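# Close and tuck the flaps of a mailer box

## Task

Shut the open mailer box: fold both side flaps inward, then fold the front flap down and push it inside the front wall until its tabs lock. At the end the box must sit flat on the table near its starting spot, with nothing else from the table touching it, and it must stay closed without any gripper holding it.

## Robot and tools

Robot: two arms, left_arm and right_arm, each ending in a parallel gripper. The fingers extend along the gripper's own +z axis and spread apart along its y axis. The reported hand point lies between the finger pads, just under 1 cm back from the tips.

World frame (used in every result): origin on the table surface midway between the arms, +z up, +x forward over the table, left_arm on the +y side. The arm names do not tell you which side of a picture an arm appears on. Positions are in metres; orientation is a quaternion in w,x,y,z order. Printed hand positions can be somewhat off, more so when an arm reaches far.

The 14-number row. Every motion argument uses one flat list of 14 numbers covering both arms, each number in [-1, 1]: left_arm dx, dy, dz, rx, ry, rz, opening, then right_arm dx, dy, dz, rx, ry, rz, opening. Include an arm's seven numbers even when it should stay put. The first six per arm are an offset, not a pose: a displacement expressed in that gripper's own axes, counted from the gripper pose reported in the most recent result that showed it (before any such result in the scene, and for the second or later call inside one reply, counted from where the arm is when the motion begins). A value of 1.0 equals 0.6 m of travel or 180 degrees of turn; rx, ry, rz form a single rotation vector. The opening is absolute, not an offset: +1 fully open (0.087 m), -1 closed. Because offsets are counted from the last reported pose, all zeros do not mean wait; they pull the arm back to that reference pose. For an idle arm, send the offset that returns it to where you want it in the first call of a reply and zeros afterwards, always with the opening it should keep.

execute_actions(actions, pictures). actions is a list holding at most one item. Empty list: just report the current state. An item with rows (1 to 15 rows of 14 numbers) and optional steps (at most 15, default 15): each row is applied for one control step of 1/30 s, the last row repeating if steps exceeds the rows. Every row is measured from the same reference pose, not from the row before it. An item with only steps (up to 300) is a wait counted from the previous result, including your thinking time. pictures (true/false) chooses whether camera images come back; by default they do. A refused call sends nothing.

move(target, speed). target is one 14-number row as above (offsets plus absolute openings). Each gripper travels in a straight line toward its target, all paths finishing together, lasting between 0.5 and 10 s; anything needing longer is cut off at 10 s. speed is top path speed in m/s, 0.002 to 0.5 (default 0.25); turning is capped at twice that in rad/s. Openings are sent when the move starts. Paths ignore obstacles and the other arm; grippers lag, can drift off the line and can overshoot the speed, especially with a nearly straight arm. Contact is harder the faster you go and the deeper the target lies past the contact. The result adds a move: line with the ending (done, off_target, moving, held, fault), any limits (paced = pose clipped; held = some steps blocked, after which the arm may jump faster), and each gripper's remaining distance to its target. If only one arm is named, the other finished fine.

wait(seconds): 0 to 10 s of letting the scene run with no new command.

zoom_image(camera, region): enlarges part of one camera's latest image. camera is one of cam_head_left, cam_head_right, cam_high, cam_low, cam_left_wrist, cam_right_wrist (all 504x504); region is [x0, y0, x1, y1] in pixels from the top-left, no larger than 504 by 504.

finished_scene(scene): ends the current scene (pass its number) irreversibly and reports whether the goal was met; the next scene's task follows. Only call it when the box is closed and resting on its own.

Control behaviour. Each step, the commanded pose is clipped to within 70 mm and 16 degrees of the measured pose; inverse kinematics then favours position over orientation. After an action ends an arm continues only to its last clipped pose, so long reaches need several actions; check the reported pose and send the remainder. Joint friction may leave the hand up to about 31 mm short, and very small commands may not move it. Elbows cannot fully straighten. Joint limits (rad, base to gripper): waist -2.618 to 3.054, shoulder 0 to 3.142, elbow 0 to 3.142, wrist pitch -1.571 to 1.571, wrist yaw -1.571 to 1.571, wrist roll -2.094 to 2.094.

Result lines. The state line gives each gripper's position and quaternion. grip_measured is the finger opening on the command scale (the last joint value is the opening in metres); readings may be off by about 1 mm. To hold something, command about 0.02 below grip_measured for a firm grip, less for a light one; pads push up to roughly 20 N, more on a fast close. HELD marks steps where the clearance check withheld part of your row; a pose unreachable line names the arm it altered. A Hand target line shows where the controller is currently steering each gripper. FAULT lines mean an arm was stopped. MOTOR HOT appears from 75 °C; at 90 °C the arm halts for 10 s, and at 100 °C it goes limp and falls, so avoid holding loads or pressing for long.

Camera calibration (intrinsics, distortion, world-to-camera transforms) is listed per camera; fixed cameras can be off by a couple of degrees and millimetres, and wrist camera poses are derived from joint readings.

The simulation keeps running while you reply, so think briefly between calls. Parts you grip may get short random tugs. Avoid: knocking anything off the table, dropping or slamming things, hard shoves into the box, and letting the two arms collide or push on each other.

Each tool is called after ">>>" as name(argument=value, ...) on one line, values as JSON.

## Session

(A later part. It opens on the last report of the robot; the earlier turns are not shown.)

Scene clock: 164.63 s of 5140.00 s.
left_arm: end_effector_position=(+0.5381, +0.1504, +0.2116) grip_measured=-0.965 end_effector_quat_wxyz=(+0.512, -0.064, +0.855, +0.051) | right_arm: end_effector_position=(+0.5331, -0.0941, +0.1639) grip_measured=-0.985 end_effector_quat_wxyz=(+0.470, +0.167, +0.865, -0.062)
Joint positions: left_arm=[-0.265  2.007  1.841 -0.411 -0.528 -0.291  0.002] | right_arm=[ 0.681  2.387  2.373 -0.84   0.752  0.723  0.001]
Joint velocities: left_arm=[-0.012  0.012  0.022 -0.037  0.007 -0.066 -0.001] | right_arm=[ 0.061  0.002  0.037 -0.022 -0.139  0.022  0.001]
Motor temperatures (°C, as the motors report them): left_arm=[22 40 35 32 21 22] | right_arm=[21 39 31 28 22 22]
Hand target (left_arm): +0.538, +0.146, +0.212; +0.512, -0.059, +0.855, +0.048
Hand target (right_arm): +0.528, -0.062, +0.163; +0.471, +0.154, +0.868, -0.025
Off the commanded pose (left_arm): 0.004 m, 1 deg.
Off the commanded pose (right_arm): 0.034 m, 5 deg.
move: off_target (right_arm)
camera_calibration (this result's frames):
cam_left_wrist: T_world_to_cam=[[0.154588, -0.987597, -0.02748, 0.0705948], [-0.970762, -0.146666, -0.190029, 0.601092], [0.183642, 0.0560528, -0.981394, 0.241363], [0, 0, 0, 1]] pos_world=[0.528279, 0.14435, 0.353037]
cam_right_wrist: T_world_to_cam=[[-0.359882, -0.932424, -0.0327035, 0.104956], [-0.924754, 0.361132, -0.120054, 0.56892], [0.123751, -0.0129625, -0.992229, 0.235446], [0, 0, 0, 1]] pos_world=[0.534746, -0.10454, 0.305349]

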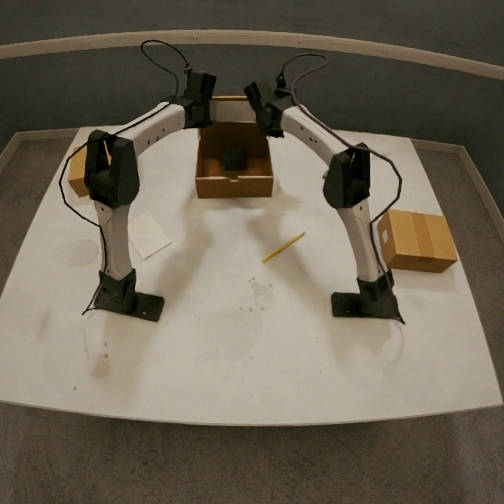

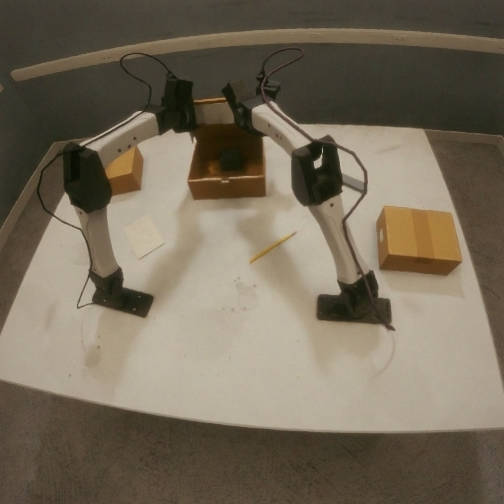

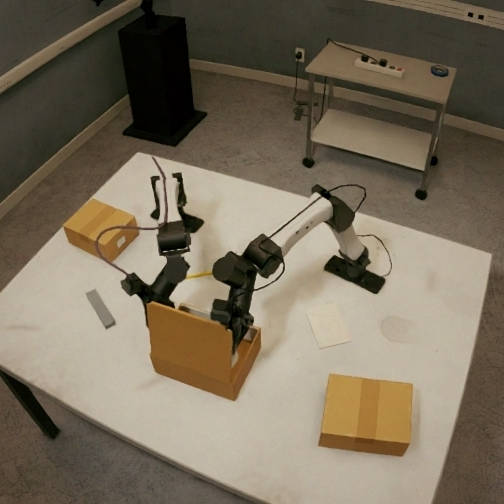

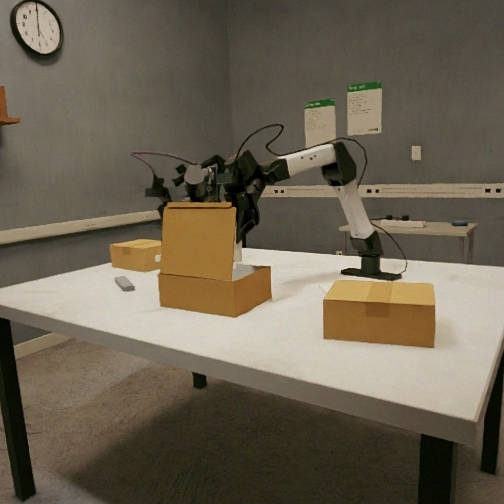

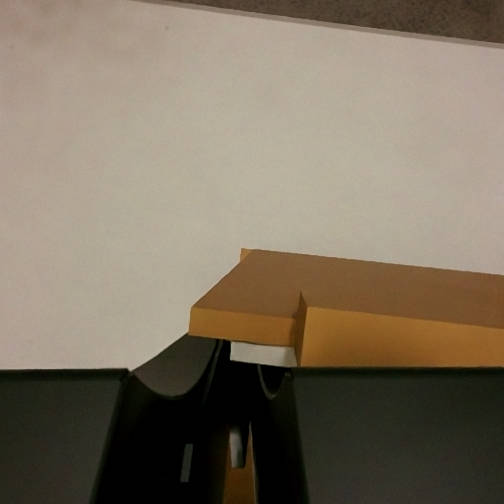

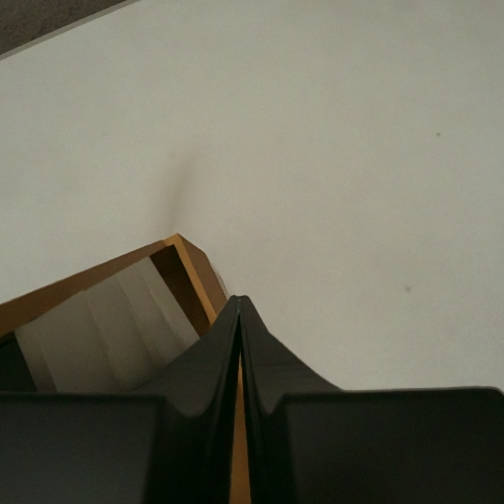

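>>> move(target=[0,0,0,0,0,0,-0.5, -0.03,-0.12,-0.05,0,0,0,-1], speed=0.1)

>>> move(target=[0,0,-0.25,0,0,0,-0.5, 0,0,-0.1,0,0,0,-1], speed=0.08)

Scene clock: 167.80 s of 5140.00 s.
left_arm: end_effector_position=(+0.5391, +0.1590, +0.2123) grip_measured=-0.500 end_effector_quat_wxyz=(+0.512, -0.071, +0.854, +0.064) | right_arm: end_effector_position=(+0.4911, -0.1563, +0.1820) grip_measured=-0.985 end_effector_quat_wxyz=(+0.462, +0.166, +0.868, -0.072)
Joint positions: left_arm=[-0.256  2.007  1.841 -0.414 -0.549 -0.289  0.022] | right_arm=[ 0.625  2.044  1.892 -0.695  0.72   0.675  0.001]
Joint velocities: left_arm=[ 0.002 -0.007  0.002 -0.007 -0.037 -0.007  0.001] | right_arm=[-0.017 -0.007 -0.007  0.037  0.051 -0.066  0.001]
Motor temperatures (°C, as the motors report them): left_arm=[22 41 35 32 21 22] | right_arm=[21 40 32 29 22 22]
Hand target (left_arm): +0.538, +0.150, +0.211; +0.511, -0.064, +0.855, +0.052
Hand target (right_arm): +0.492, -0.158, +0.190; +0.470, +0.167, +0.865, -0.062
Off the commanded pose (left_arm): 0.009 m, 2 deg.
Off the commanded pose (right_arm): 0.010 m, 2 deg.
move: done
camera_calibration (this result's frames):
cam_left_wrist: T_world_to_cam=[[0.179868, -0.98285, -0.040654, 0.0674323], [-0.966333, -0.168814, -0.194172, 0.605451], [0.183979, 0.0742106, -0.980125, 0.237962], [0, 0, 0, 1]] pos_world=[0.529158, 0.150825, 0.353535]
cam_right_wrist: T_world_to_cam=[[-0.367527, -0.929934, -0.0120823, 0.0327802], [-0.924335, 0.366686, -0.105575, 0.552689], [0.102608, -0.0276334, -0.994338, 0.266253], [0, 0, 0, 1]] pos_world=[0.495597, -0.164822, 0.323491]

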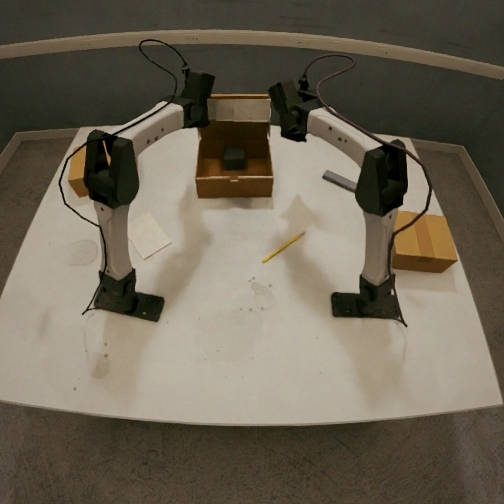

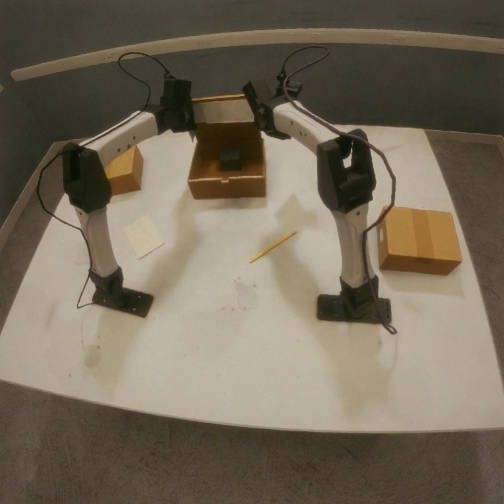

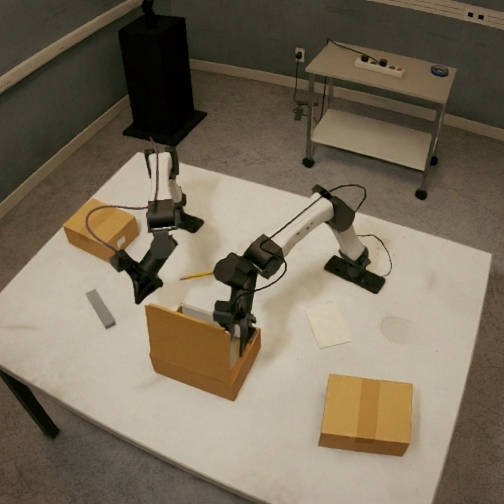

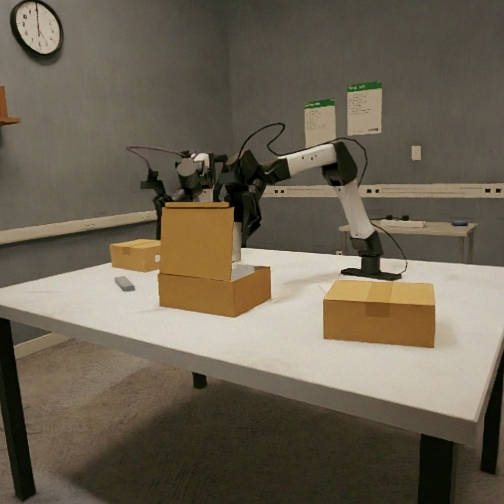

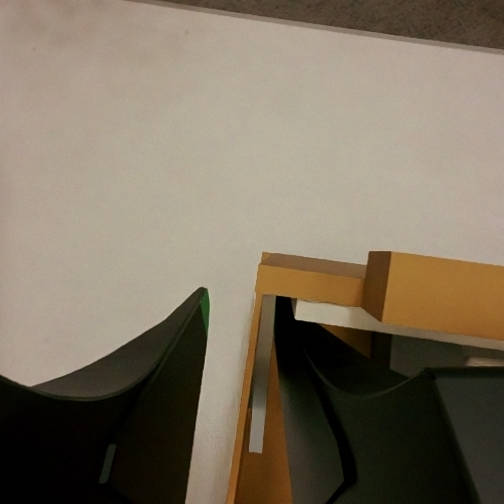

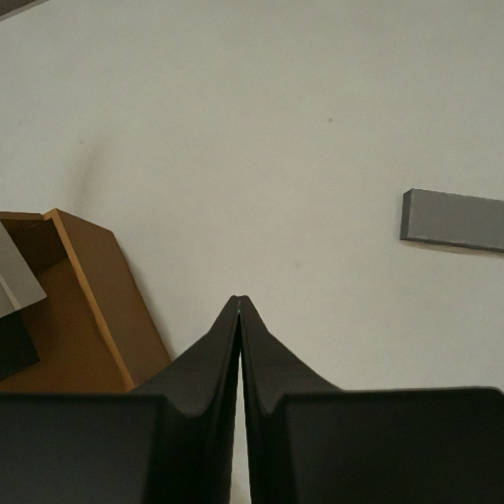

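Scene clock: 170.03 s of 5140.00 s.
left_arm: end_effector_position=(+0.4158, +0.1348, +0.2896) grip_measured=-0.500 end_effector_quat_wxyz=(+0.519, -0.080, +0.849, +0.063) | right_arm: end_effector_position=(+0.4468, -0.1404, +0.1956) grip_measured=-0.985 end_effector_quat_wxyz=(+0.449, +0.157, +0.876, -0.084)
Joint positions: left_arm=[-0.471  1.685  1.75  -0.723 -0.738 -0.453  0.022] | right_arm=[ 0.714  1.986  1.892 -0.856  0.772  0.765  0.001]
Joint velocities: left_arm=[-0.042  0.017 -0.002 -0.007 -0.022 -0.11   0.   ] | right_arm=[-0.002  0.017  0.002 -0.051 -0.037 -0.066  0.001]
Motor temperatures (°C, as the motors report them): left_arm=[22 41 34 32 21 22] | right_arm=[21 40 32 28 22 22]
Hand target (left_arm): +0.410, +0.131, +0.283; +0.510, -0.073, +0.855, +0.062
Hand target (right_arm): +0.444, -0.140, +0.215; +0.462, +0.166, +0.868, -0.072
Off the commanded pose (left_arm): 0.010 m, 1 deg.
Off the commanded pose (right_arm): 0.020 m, 2 deg.
move: off_target (right_arm)
camera_calibration (this result's frames):
cam_left_wrist: T_world_to_cam=[[0.194793, -0.98042, -0.0288462, 0.0589605], [-0.960016, -0.184545, -0.210504, 0.501441], [0.201059, 0.0686976, -0.977167, 0.331073], [0, 0, 0, 1]] pos_world=[0.403341, 0.127601, 0.43077]
cam_right_wrist: T_world_to_cam=[[-0.362701, -0.931633, 0.0225515, 0.0222541], [-0.929338, 0.3598, -0.0829093, 0.504235], [0.069127, -0.0510293, -0.996302, 0.29689], [0, 0, 0, 1]] pos_world=[0.456154, -0.145541, 0.337096]

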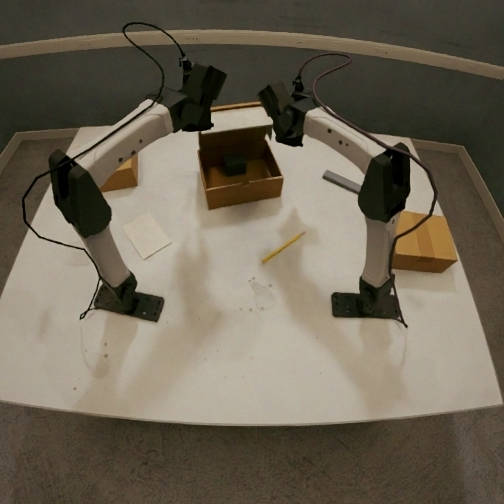

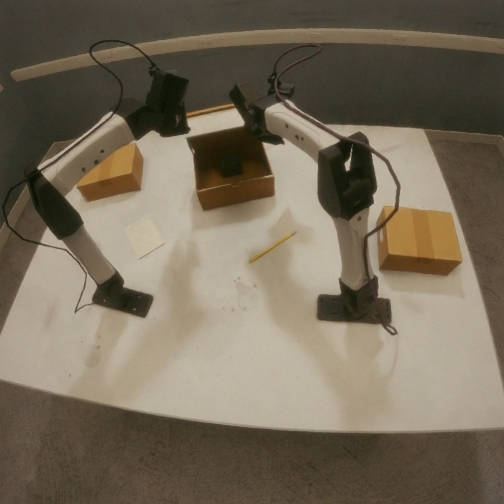

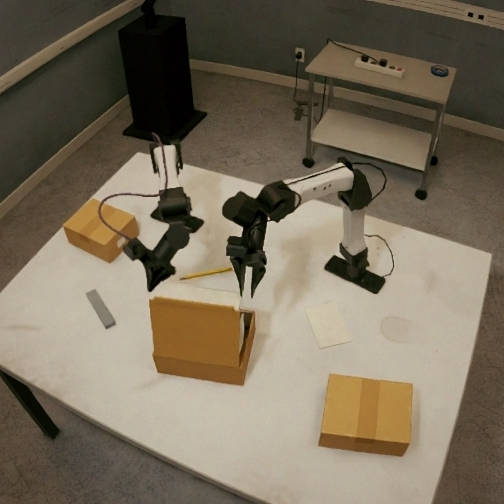

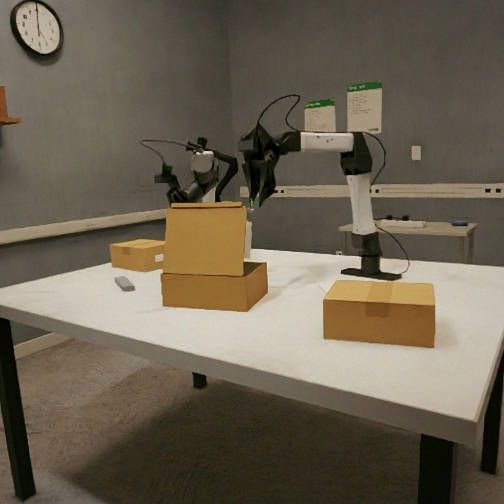

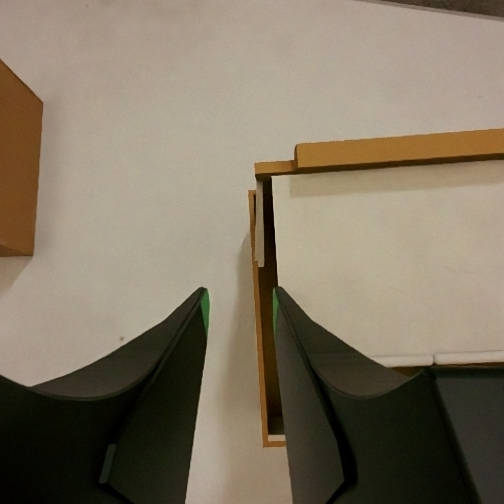

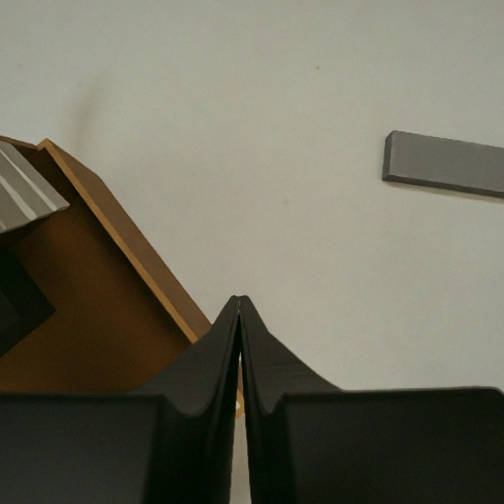

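>>> move(target=[0,0.15,-0.05,0,0,0,-1, 0,-0.1,-0.05,0,0,0,-1], speed=0.1)

>>> zoom_image(camera="cam_head_left", region=[150, 70, 330, 230])

Scene clock: 173.27 s of 5140.00 s.
left_arm: end_effector_position=(+0.3713, +0.2133, +0.3145) grip_measured=-1.000 end_effector_quat_wxyz=(+0.528, -0.084, +0.843, +0.060) | right_arm: end_effector_position=(+0.4021, -0.1848, +0.2080) grip_measured=-0.985 end_effector_quat_wxyz=(+0.444, +0.155, +0.878, -0.091)
Joint positions: left_arm=[-0.338  1.384  1.531 -0.716 -0.633 -0.348  0.   ] | right_arm=[ 0.696  1.748  1.636 -0.843  0.764  0.747  0.001]
Joint velocities: left_arm=[-0.007 -0.017 -0.007 -0.081 -0.007 -0.051  0.   ] | right_arm=[-0.022 -0.012  0.002  0.037 -0.095  0.007 -0.   ]
Motor temperatures (°C, as the motors report them): left_arm=[22 41 34 32 21 22] | right_arm=[21 40 32 28 22 22]
Hand target (left_arm): +0.370, +0.216, +0.306; +0.521, -0.079, +0.848, +0.064
Hand target (right_arm): +0.402, -0.188, +0.212; +0.449, +0.157, +0.876, -0.084
Off the commanded pose (left_arm): 0.010 m, 1 deg.
Off the commanded pose (right_arm): 0.006 m, 1 deg.
move: done
camera_calibration (this result's frames):
cam_left_wrist: T_world_to_cam=[[0.196815, -0.980289, -0.0172285, 0.140886], [-0.954757, -0.187634, -0.230723, 0.483582], [0.222943, 0.0618589, -0.972867, 0.350926], [0, 0, 0, 1]] pos_world=[0.355738, 0.207138, 0.455405]
cam_right_wrist: T_world_to_cam=[[-0.365561, -0.929951, 0.0394384, -0.0376425], [-0.929163, 0.362093, -0.0744668, 0.478311], [0.0549702, -0.0638669, -0.996443, 0.313385], [0, 0, 0, 1]] pos_world=[0.413441, -0.188184, 0.349373]

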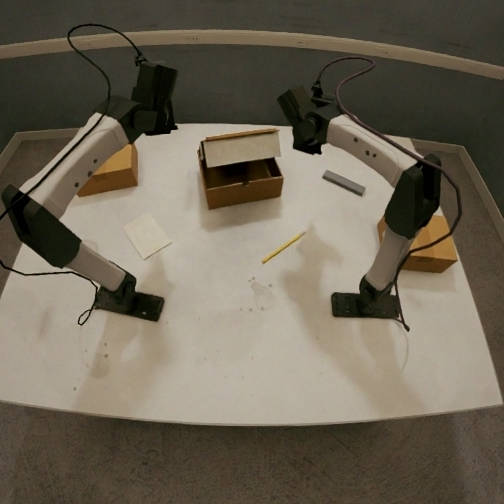

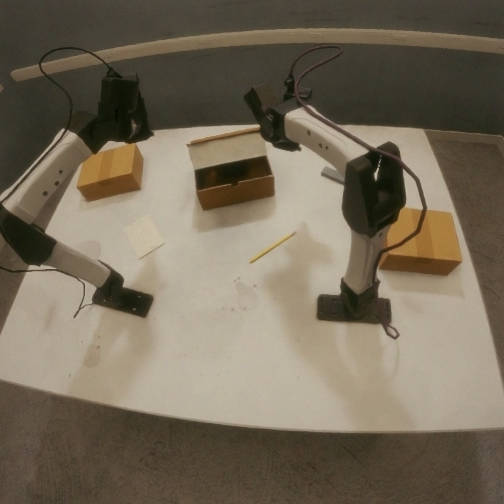

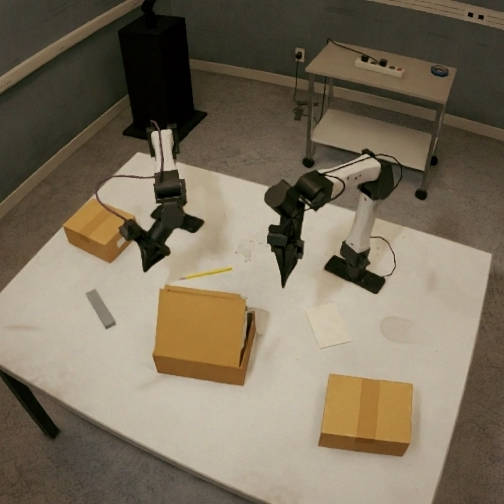

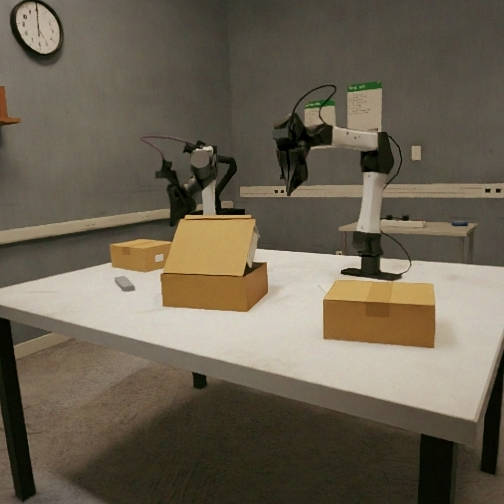

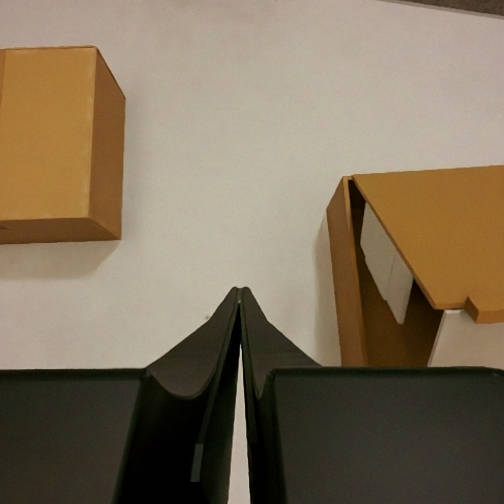

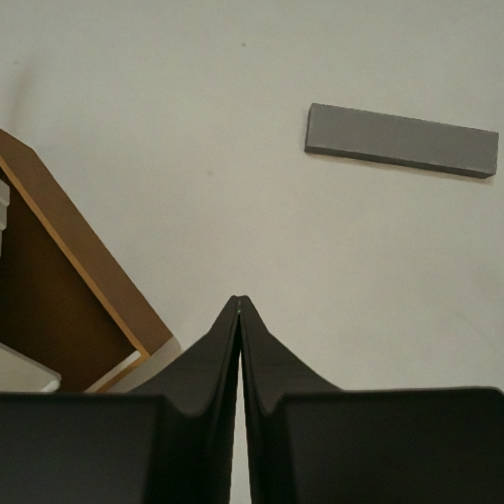

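Region (150, 70, 330, 230) of cam_head_left's 504x504 image, scaled by 2.800, with more detail than that image has.

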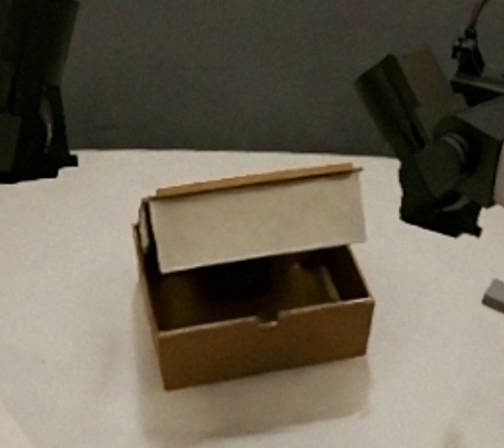

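>>> move(target=[0.042,-0.297,0.118,0,0.2,0,-1, 0.146,0.25,-0.098,0,-0.12,0,-1], speed=0.12)

Scene clock: 179.70 s of 5140.00 s.
left_arm: end_effector_position=(+0.4578, +0.0605, +0.2605) grip_measured=-1.000 end_effector_quat_wxyz=(+0.367, -0.085, +0.925, -0.049) | right_arm: end_effector_position=(+0.3658, -0.0132, +0.1697) grip_measured=-0.985 end_effector_quat_wxyz=(+0.598, +0.133, +0.781, -0.121)
Joint positions: left_arm=[-0.411  2.353  2.866 -1.4   -0.36  -0.634  0.   ] | right_arm=[ 1.135  2.194  1.935 -0.912  1.29   1.126  0.001]
Joint velocities: left_arm=[-0.012  0.007 -0.012  0.051 -0.051  0.037  0.   ] | right_arm=[-0.007 -0.027 -0.007 -0.022  0.037  0.022  0.001]
Motor temperatures (°C, as the motors report them): left_arm=[22 40 34 32 21 22] | right_arm=[21 39 32 28 22 22]
Hand target (left_arm): +0.460, +0.052, +0.257; +0.367, -0.084, +0.925, -0.057
Hand target (right_arm): +0.366, -0.010, +0.171; +0.601, +0.135, +0.778, -0.122
Off the commanded pose (left_arm): 0.010 m, 18 deg; orientation clipped at the last step of the last action.
Off the commanded pose (right_arm): 0.005 m, 0 deg.
elbow stopped short (left arm): the move would have taken joint 3 (elbow) straighter than the controller allows; a more bent joint 3 avoids this.
After step 90, 0.20 s passed at rest.
move: off_target (left_arm); limits=paced
camera_calibration (this result's frames):
cam_left_wrist: T_world_to_cam=[[0.113442, -0.981887, 0.15175, -0.0325963], [-0.985974, -0.0924374, 0.138962, 0.437227], [-0.122418, -0.165386, -0.978602, 0.461856], [0, 0, 0, 1]] pos_world=[0.491332, 0.0847949, 0.396162]
cam_right_wrist: T_world_to_cam=[[-0.369832, -0.928218, 0.0404349, 0.111636], [-0.844279, 0.317583, -0.431665, 0.408588], [0.387838, -0.193782, -0.901127, 0.148544], [0, 0, 0, 1]] pos_world=[0.328638, 0.0026465, 0.305716]

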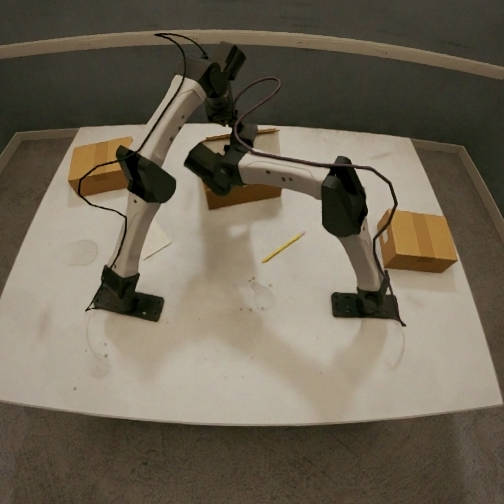

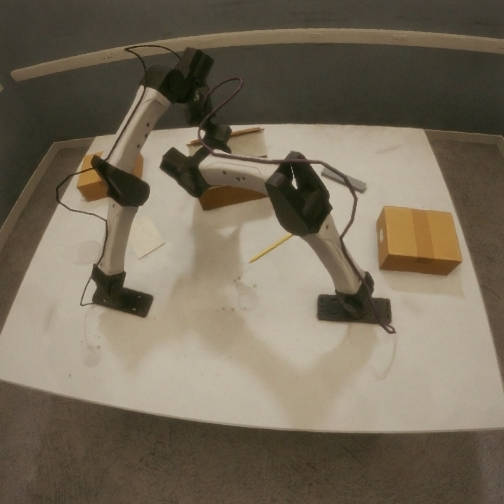

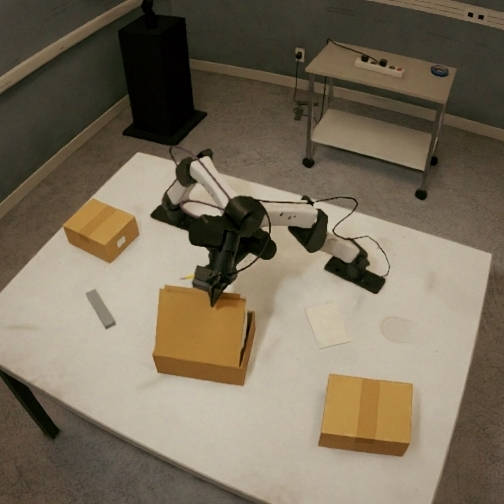

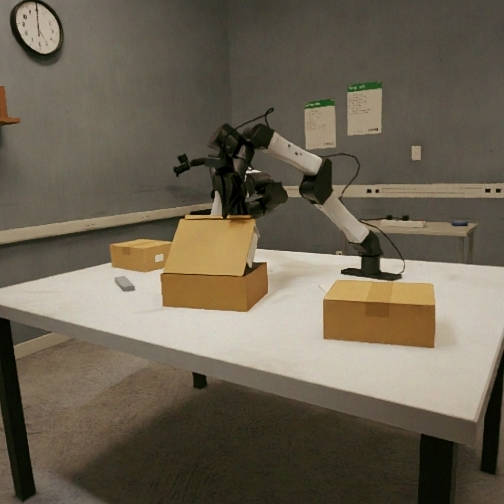

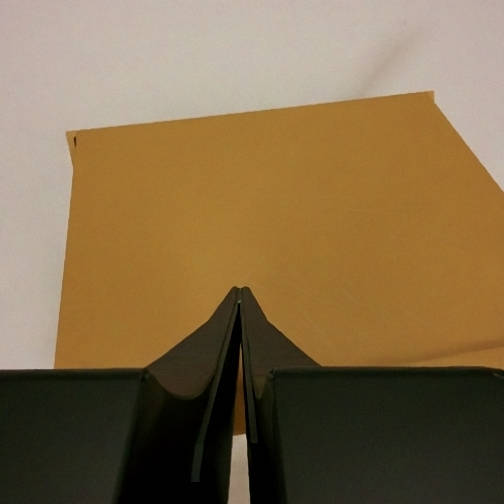

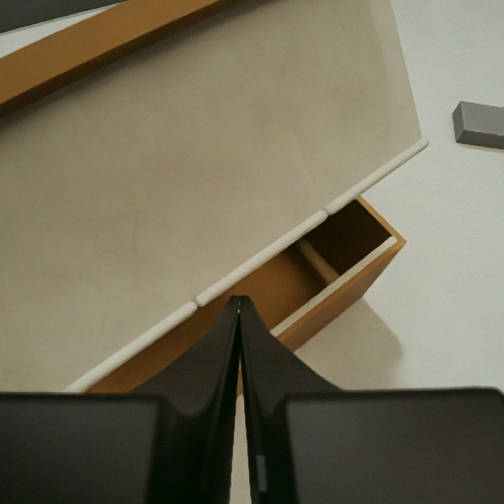

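>>> move(target=[0.056,0.012,0.06,0,0,0,-1, 0,0,0,0,0,0,-1], speed=0.06)

>>> move(target=[0,0,0,0,0,0,-1, -0.037,0.053,0.135,0,0,0,-1], speed=0.05)

Scene clock: 183.87 s of 5140.00 s.
left_arm: end_effector_position=(+0.4601, +0.0595, +0.2170) grip_measured=-1.000 end_effector_quat_wxyz=(+0.371, -0.090, +0.923, -0.051) | right_arm: end_effector_position=(+0.3655, -0.0136, +0.1696) grip_measured=-0.985 end_effector_quat_wxyz=(+0.597, +0.133, +0.781, -0.122)
Joint positions: left_arm=[-0.411  2.105  2.219 -0.994 -0.364 -0.64   0.   ] | right_arm=[ 1.135  2.194  1.935 -0.917  1.289  1.129  0.001]
Joint velocities: left_arm=[-0.017 -0.002  0.007 -0.022 -0.022 -0.037  0.   ] | right_arm=[-0.007  0.002  0.002  0.037  0.022 -0.037 -0.   ]
Motor temperatures (°C, as the motors report them): left_arm=[22 40 34 32 21 22] | right_arm=[21 39 32 28 22 22]
Hand target (left_arm): +0.458, +0.059, +0.211; +0.367, -0.086, +0.925, -0.049
Hand target (right_arm): +0.366, -0.013, +0.170; +0.598, +0.133, +0.781, -0.121
Off the commanded pose (left_arm): 0.007 m, 1 deg.
Off the commanded pose (right_arm): 0.001 m, 0 deg.
move: done
camera_calibration (this result's frames):
cam_left_wrist: T_world_to_cam=[[0.1191, -0.980034, 0.15921, -0.031557], [-0.986437, -0.0985555, 0.131256, 0.447727], [-0.112944, -0.172683, -0.978481, 0.415484], [0, 0, 0, 1]] pos_world=[0.49234, 0.0849462, 0.352801]
cam_right_wrist: T_world_to_cam=[[-0.370364, -0.927937, 0.0420023, 0.111032], [-0.844665, 0.317625, -0.430877, 0.408421], [0.386485, -0.195059, -0.901433, 0.148945], [0, 0, 0, 1]] pos_world=[0.328537, 0.00235923, 0.305579]

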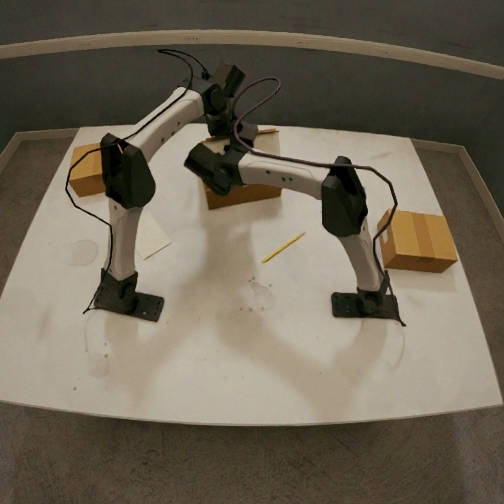

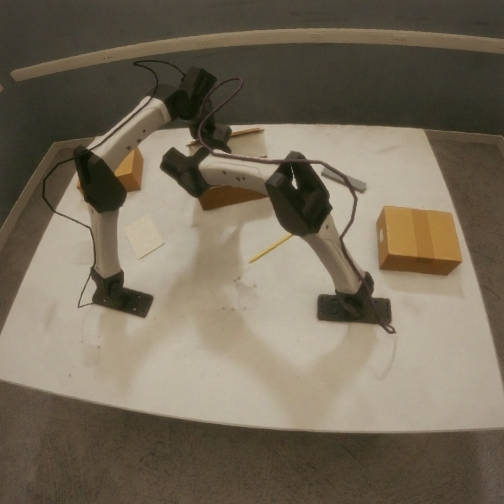

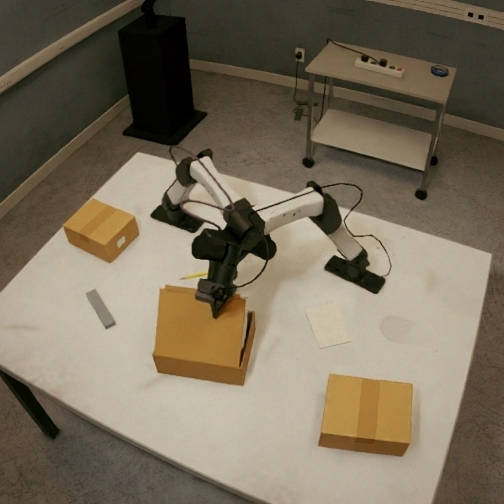

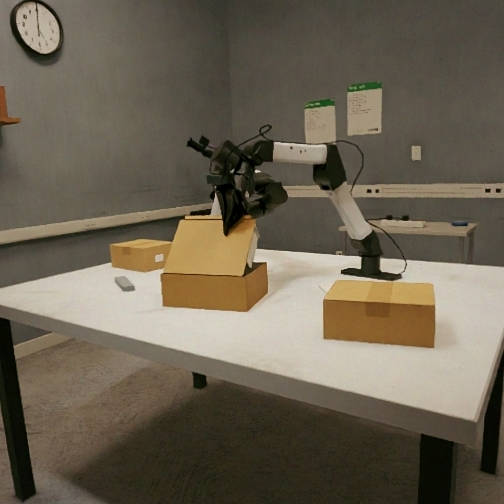

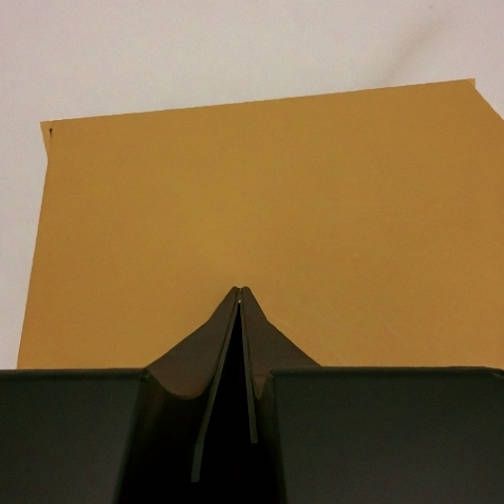

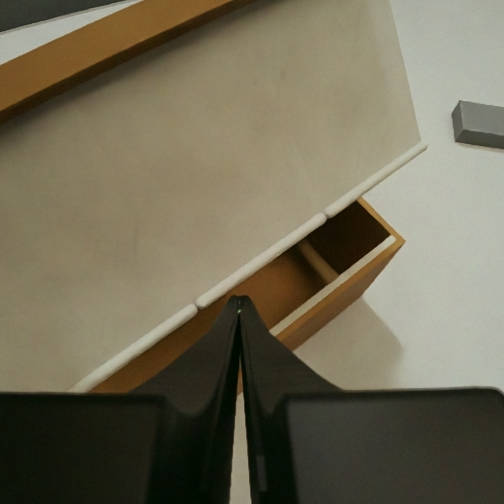

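Scene clock: 185.90 s of 5140.00 s.
left_arm: end_effector_position=(+0.4617, +0.0594, +0.2181) grip_measured=-1.000 end_effector_quat_wxyz=(+0.374, -0.091, +0.921, -0.052) | right_arm: end_effector_position=(+0.4228, -0.0173, +0.1662) grip_measured=-0.985 end_effector_quat_wxyz=(+0.592, +0.126, +0.785, -0.132)
Joint positions: left_arm=[-0.411  2.105  2.219 -0.987 -0.368 -0.64   0.   ] | right_arm=[ 1.025  2.252  1.984 -0.648  1.229  0.826  0.001]
Joint velocities: left_arm=[ 0.012  0.002  0.017 -0.022  0.051 -0.007  0.   ] | right_arm=[-0.007  0.017 -0.007  0.007 -0.007 -0.066 -0.   ]
Motor temperatures (°C, as the motors report them): left_arm=[22 41 34 32 21 22] | right_arm=[21 39 32 28 22 22]
Hand target (left_arm): +0.462, +0.059, +0.218; +0.374, -0.091, +0.921, -0.052
Hand target (right_arm): +0.423, -0.017, +0.166; +0.592, +0.126, +0.785, -0.132
Off the commanded pose (left_arm): 0.002 m, 0 deg.
Off the commanded pose (right_arm): 0.033 m, 2 deg.
move: held (left_arm, right_arm); limits=held; held on 18 of 61 steps (right_arm, left_arm), including the last (right_arm, left_arm)
pose unreachable (left arm): on one or more control steps of this call this arm could not follow its commanded pose, so it was not sent that pose on those steps. On the call's last step it was still not sent that pose. It may still have moved: this result reports where it is.
cause: the commanded pose would bring a part of the arm too close to another arm (this arm's wrist (the part past joint 5) and the other arm's wrist (the part past joint 4)).
pose unreachable (right arm): on one or more control steps of this call this arm could not follow its commanded pose, so it was not sent that pose on those steps. On the call's last step it was still not sent that pose. It may still have moved: this result reports where it is.
cause: the commanded pose would bring a part of the arm too close to another arm (this arm's wrist (the part past joint 4) and the other arm's wrist (the part past joint 5)).
camera_calibration (this result's frames):
cam_left_wrist: T_world_to_cam=[[0.120746, -0.979552, 0.160927, -0.0331363], [-0.987122, -0.101346, 0.123768, 0.451225], [-0.104928, -0.173799, -0.979175, 0.413191], [0, 0, 0, 1]] pos_world=[0.49277, 0.0850831, 0.354071]
cam_right_wrist: T_world_to_cam=[[-0.369441, -0.926666, 0.0693028, 0.124131], [-0.852607, 0.308365, -0.421867, 0.458206], [0.36956, -0.214943, -0.904005, 0.130319], [0, 0, 0, 1]] pos_world=[0.388368, 0.00174444, 0.302509]

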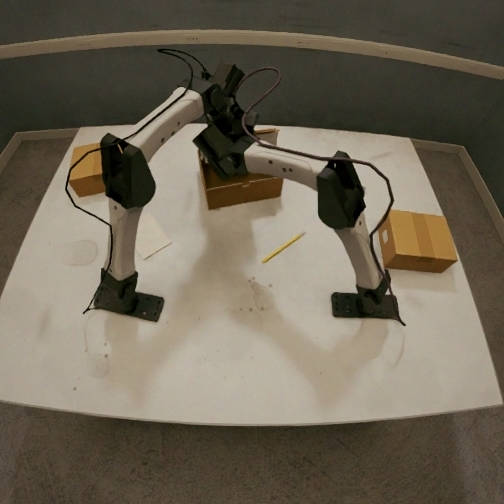

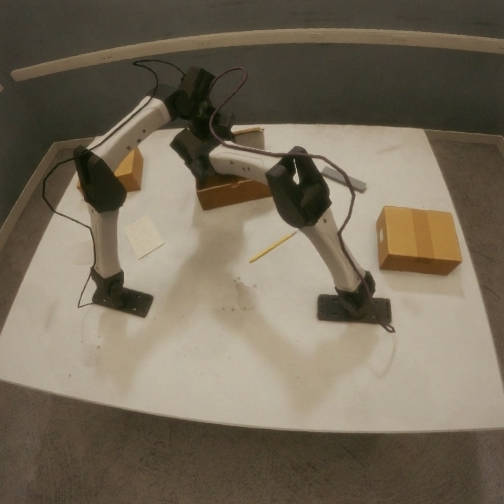

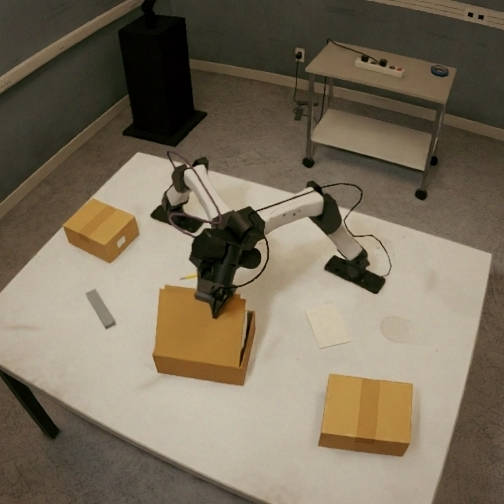

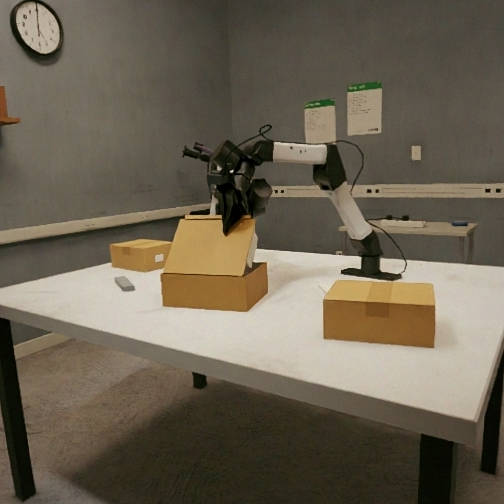

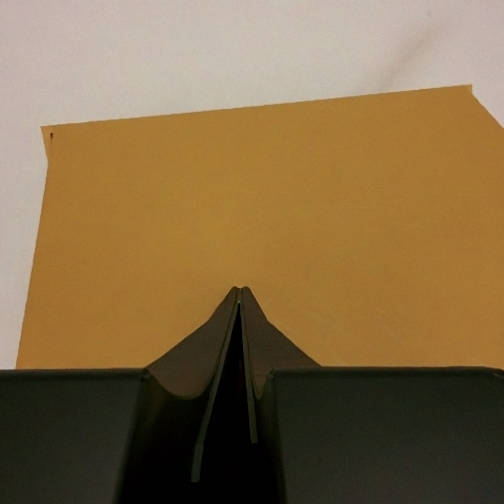

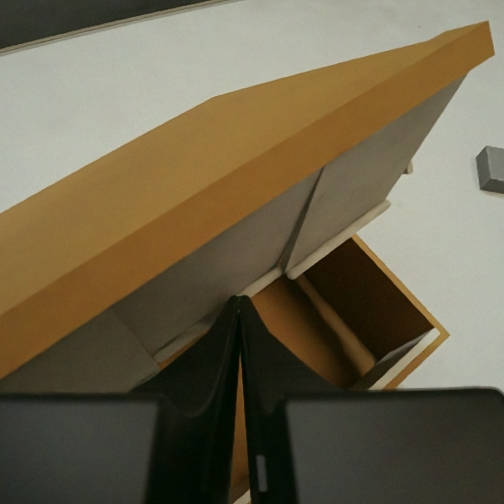

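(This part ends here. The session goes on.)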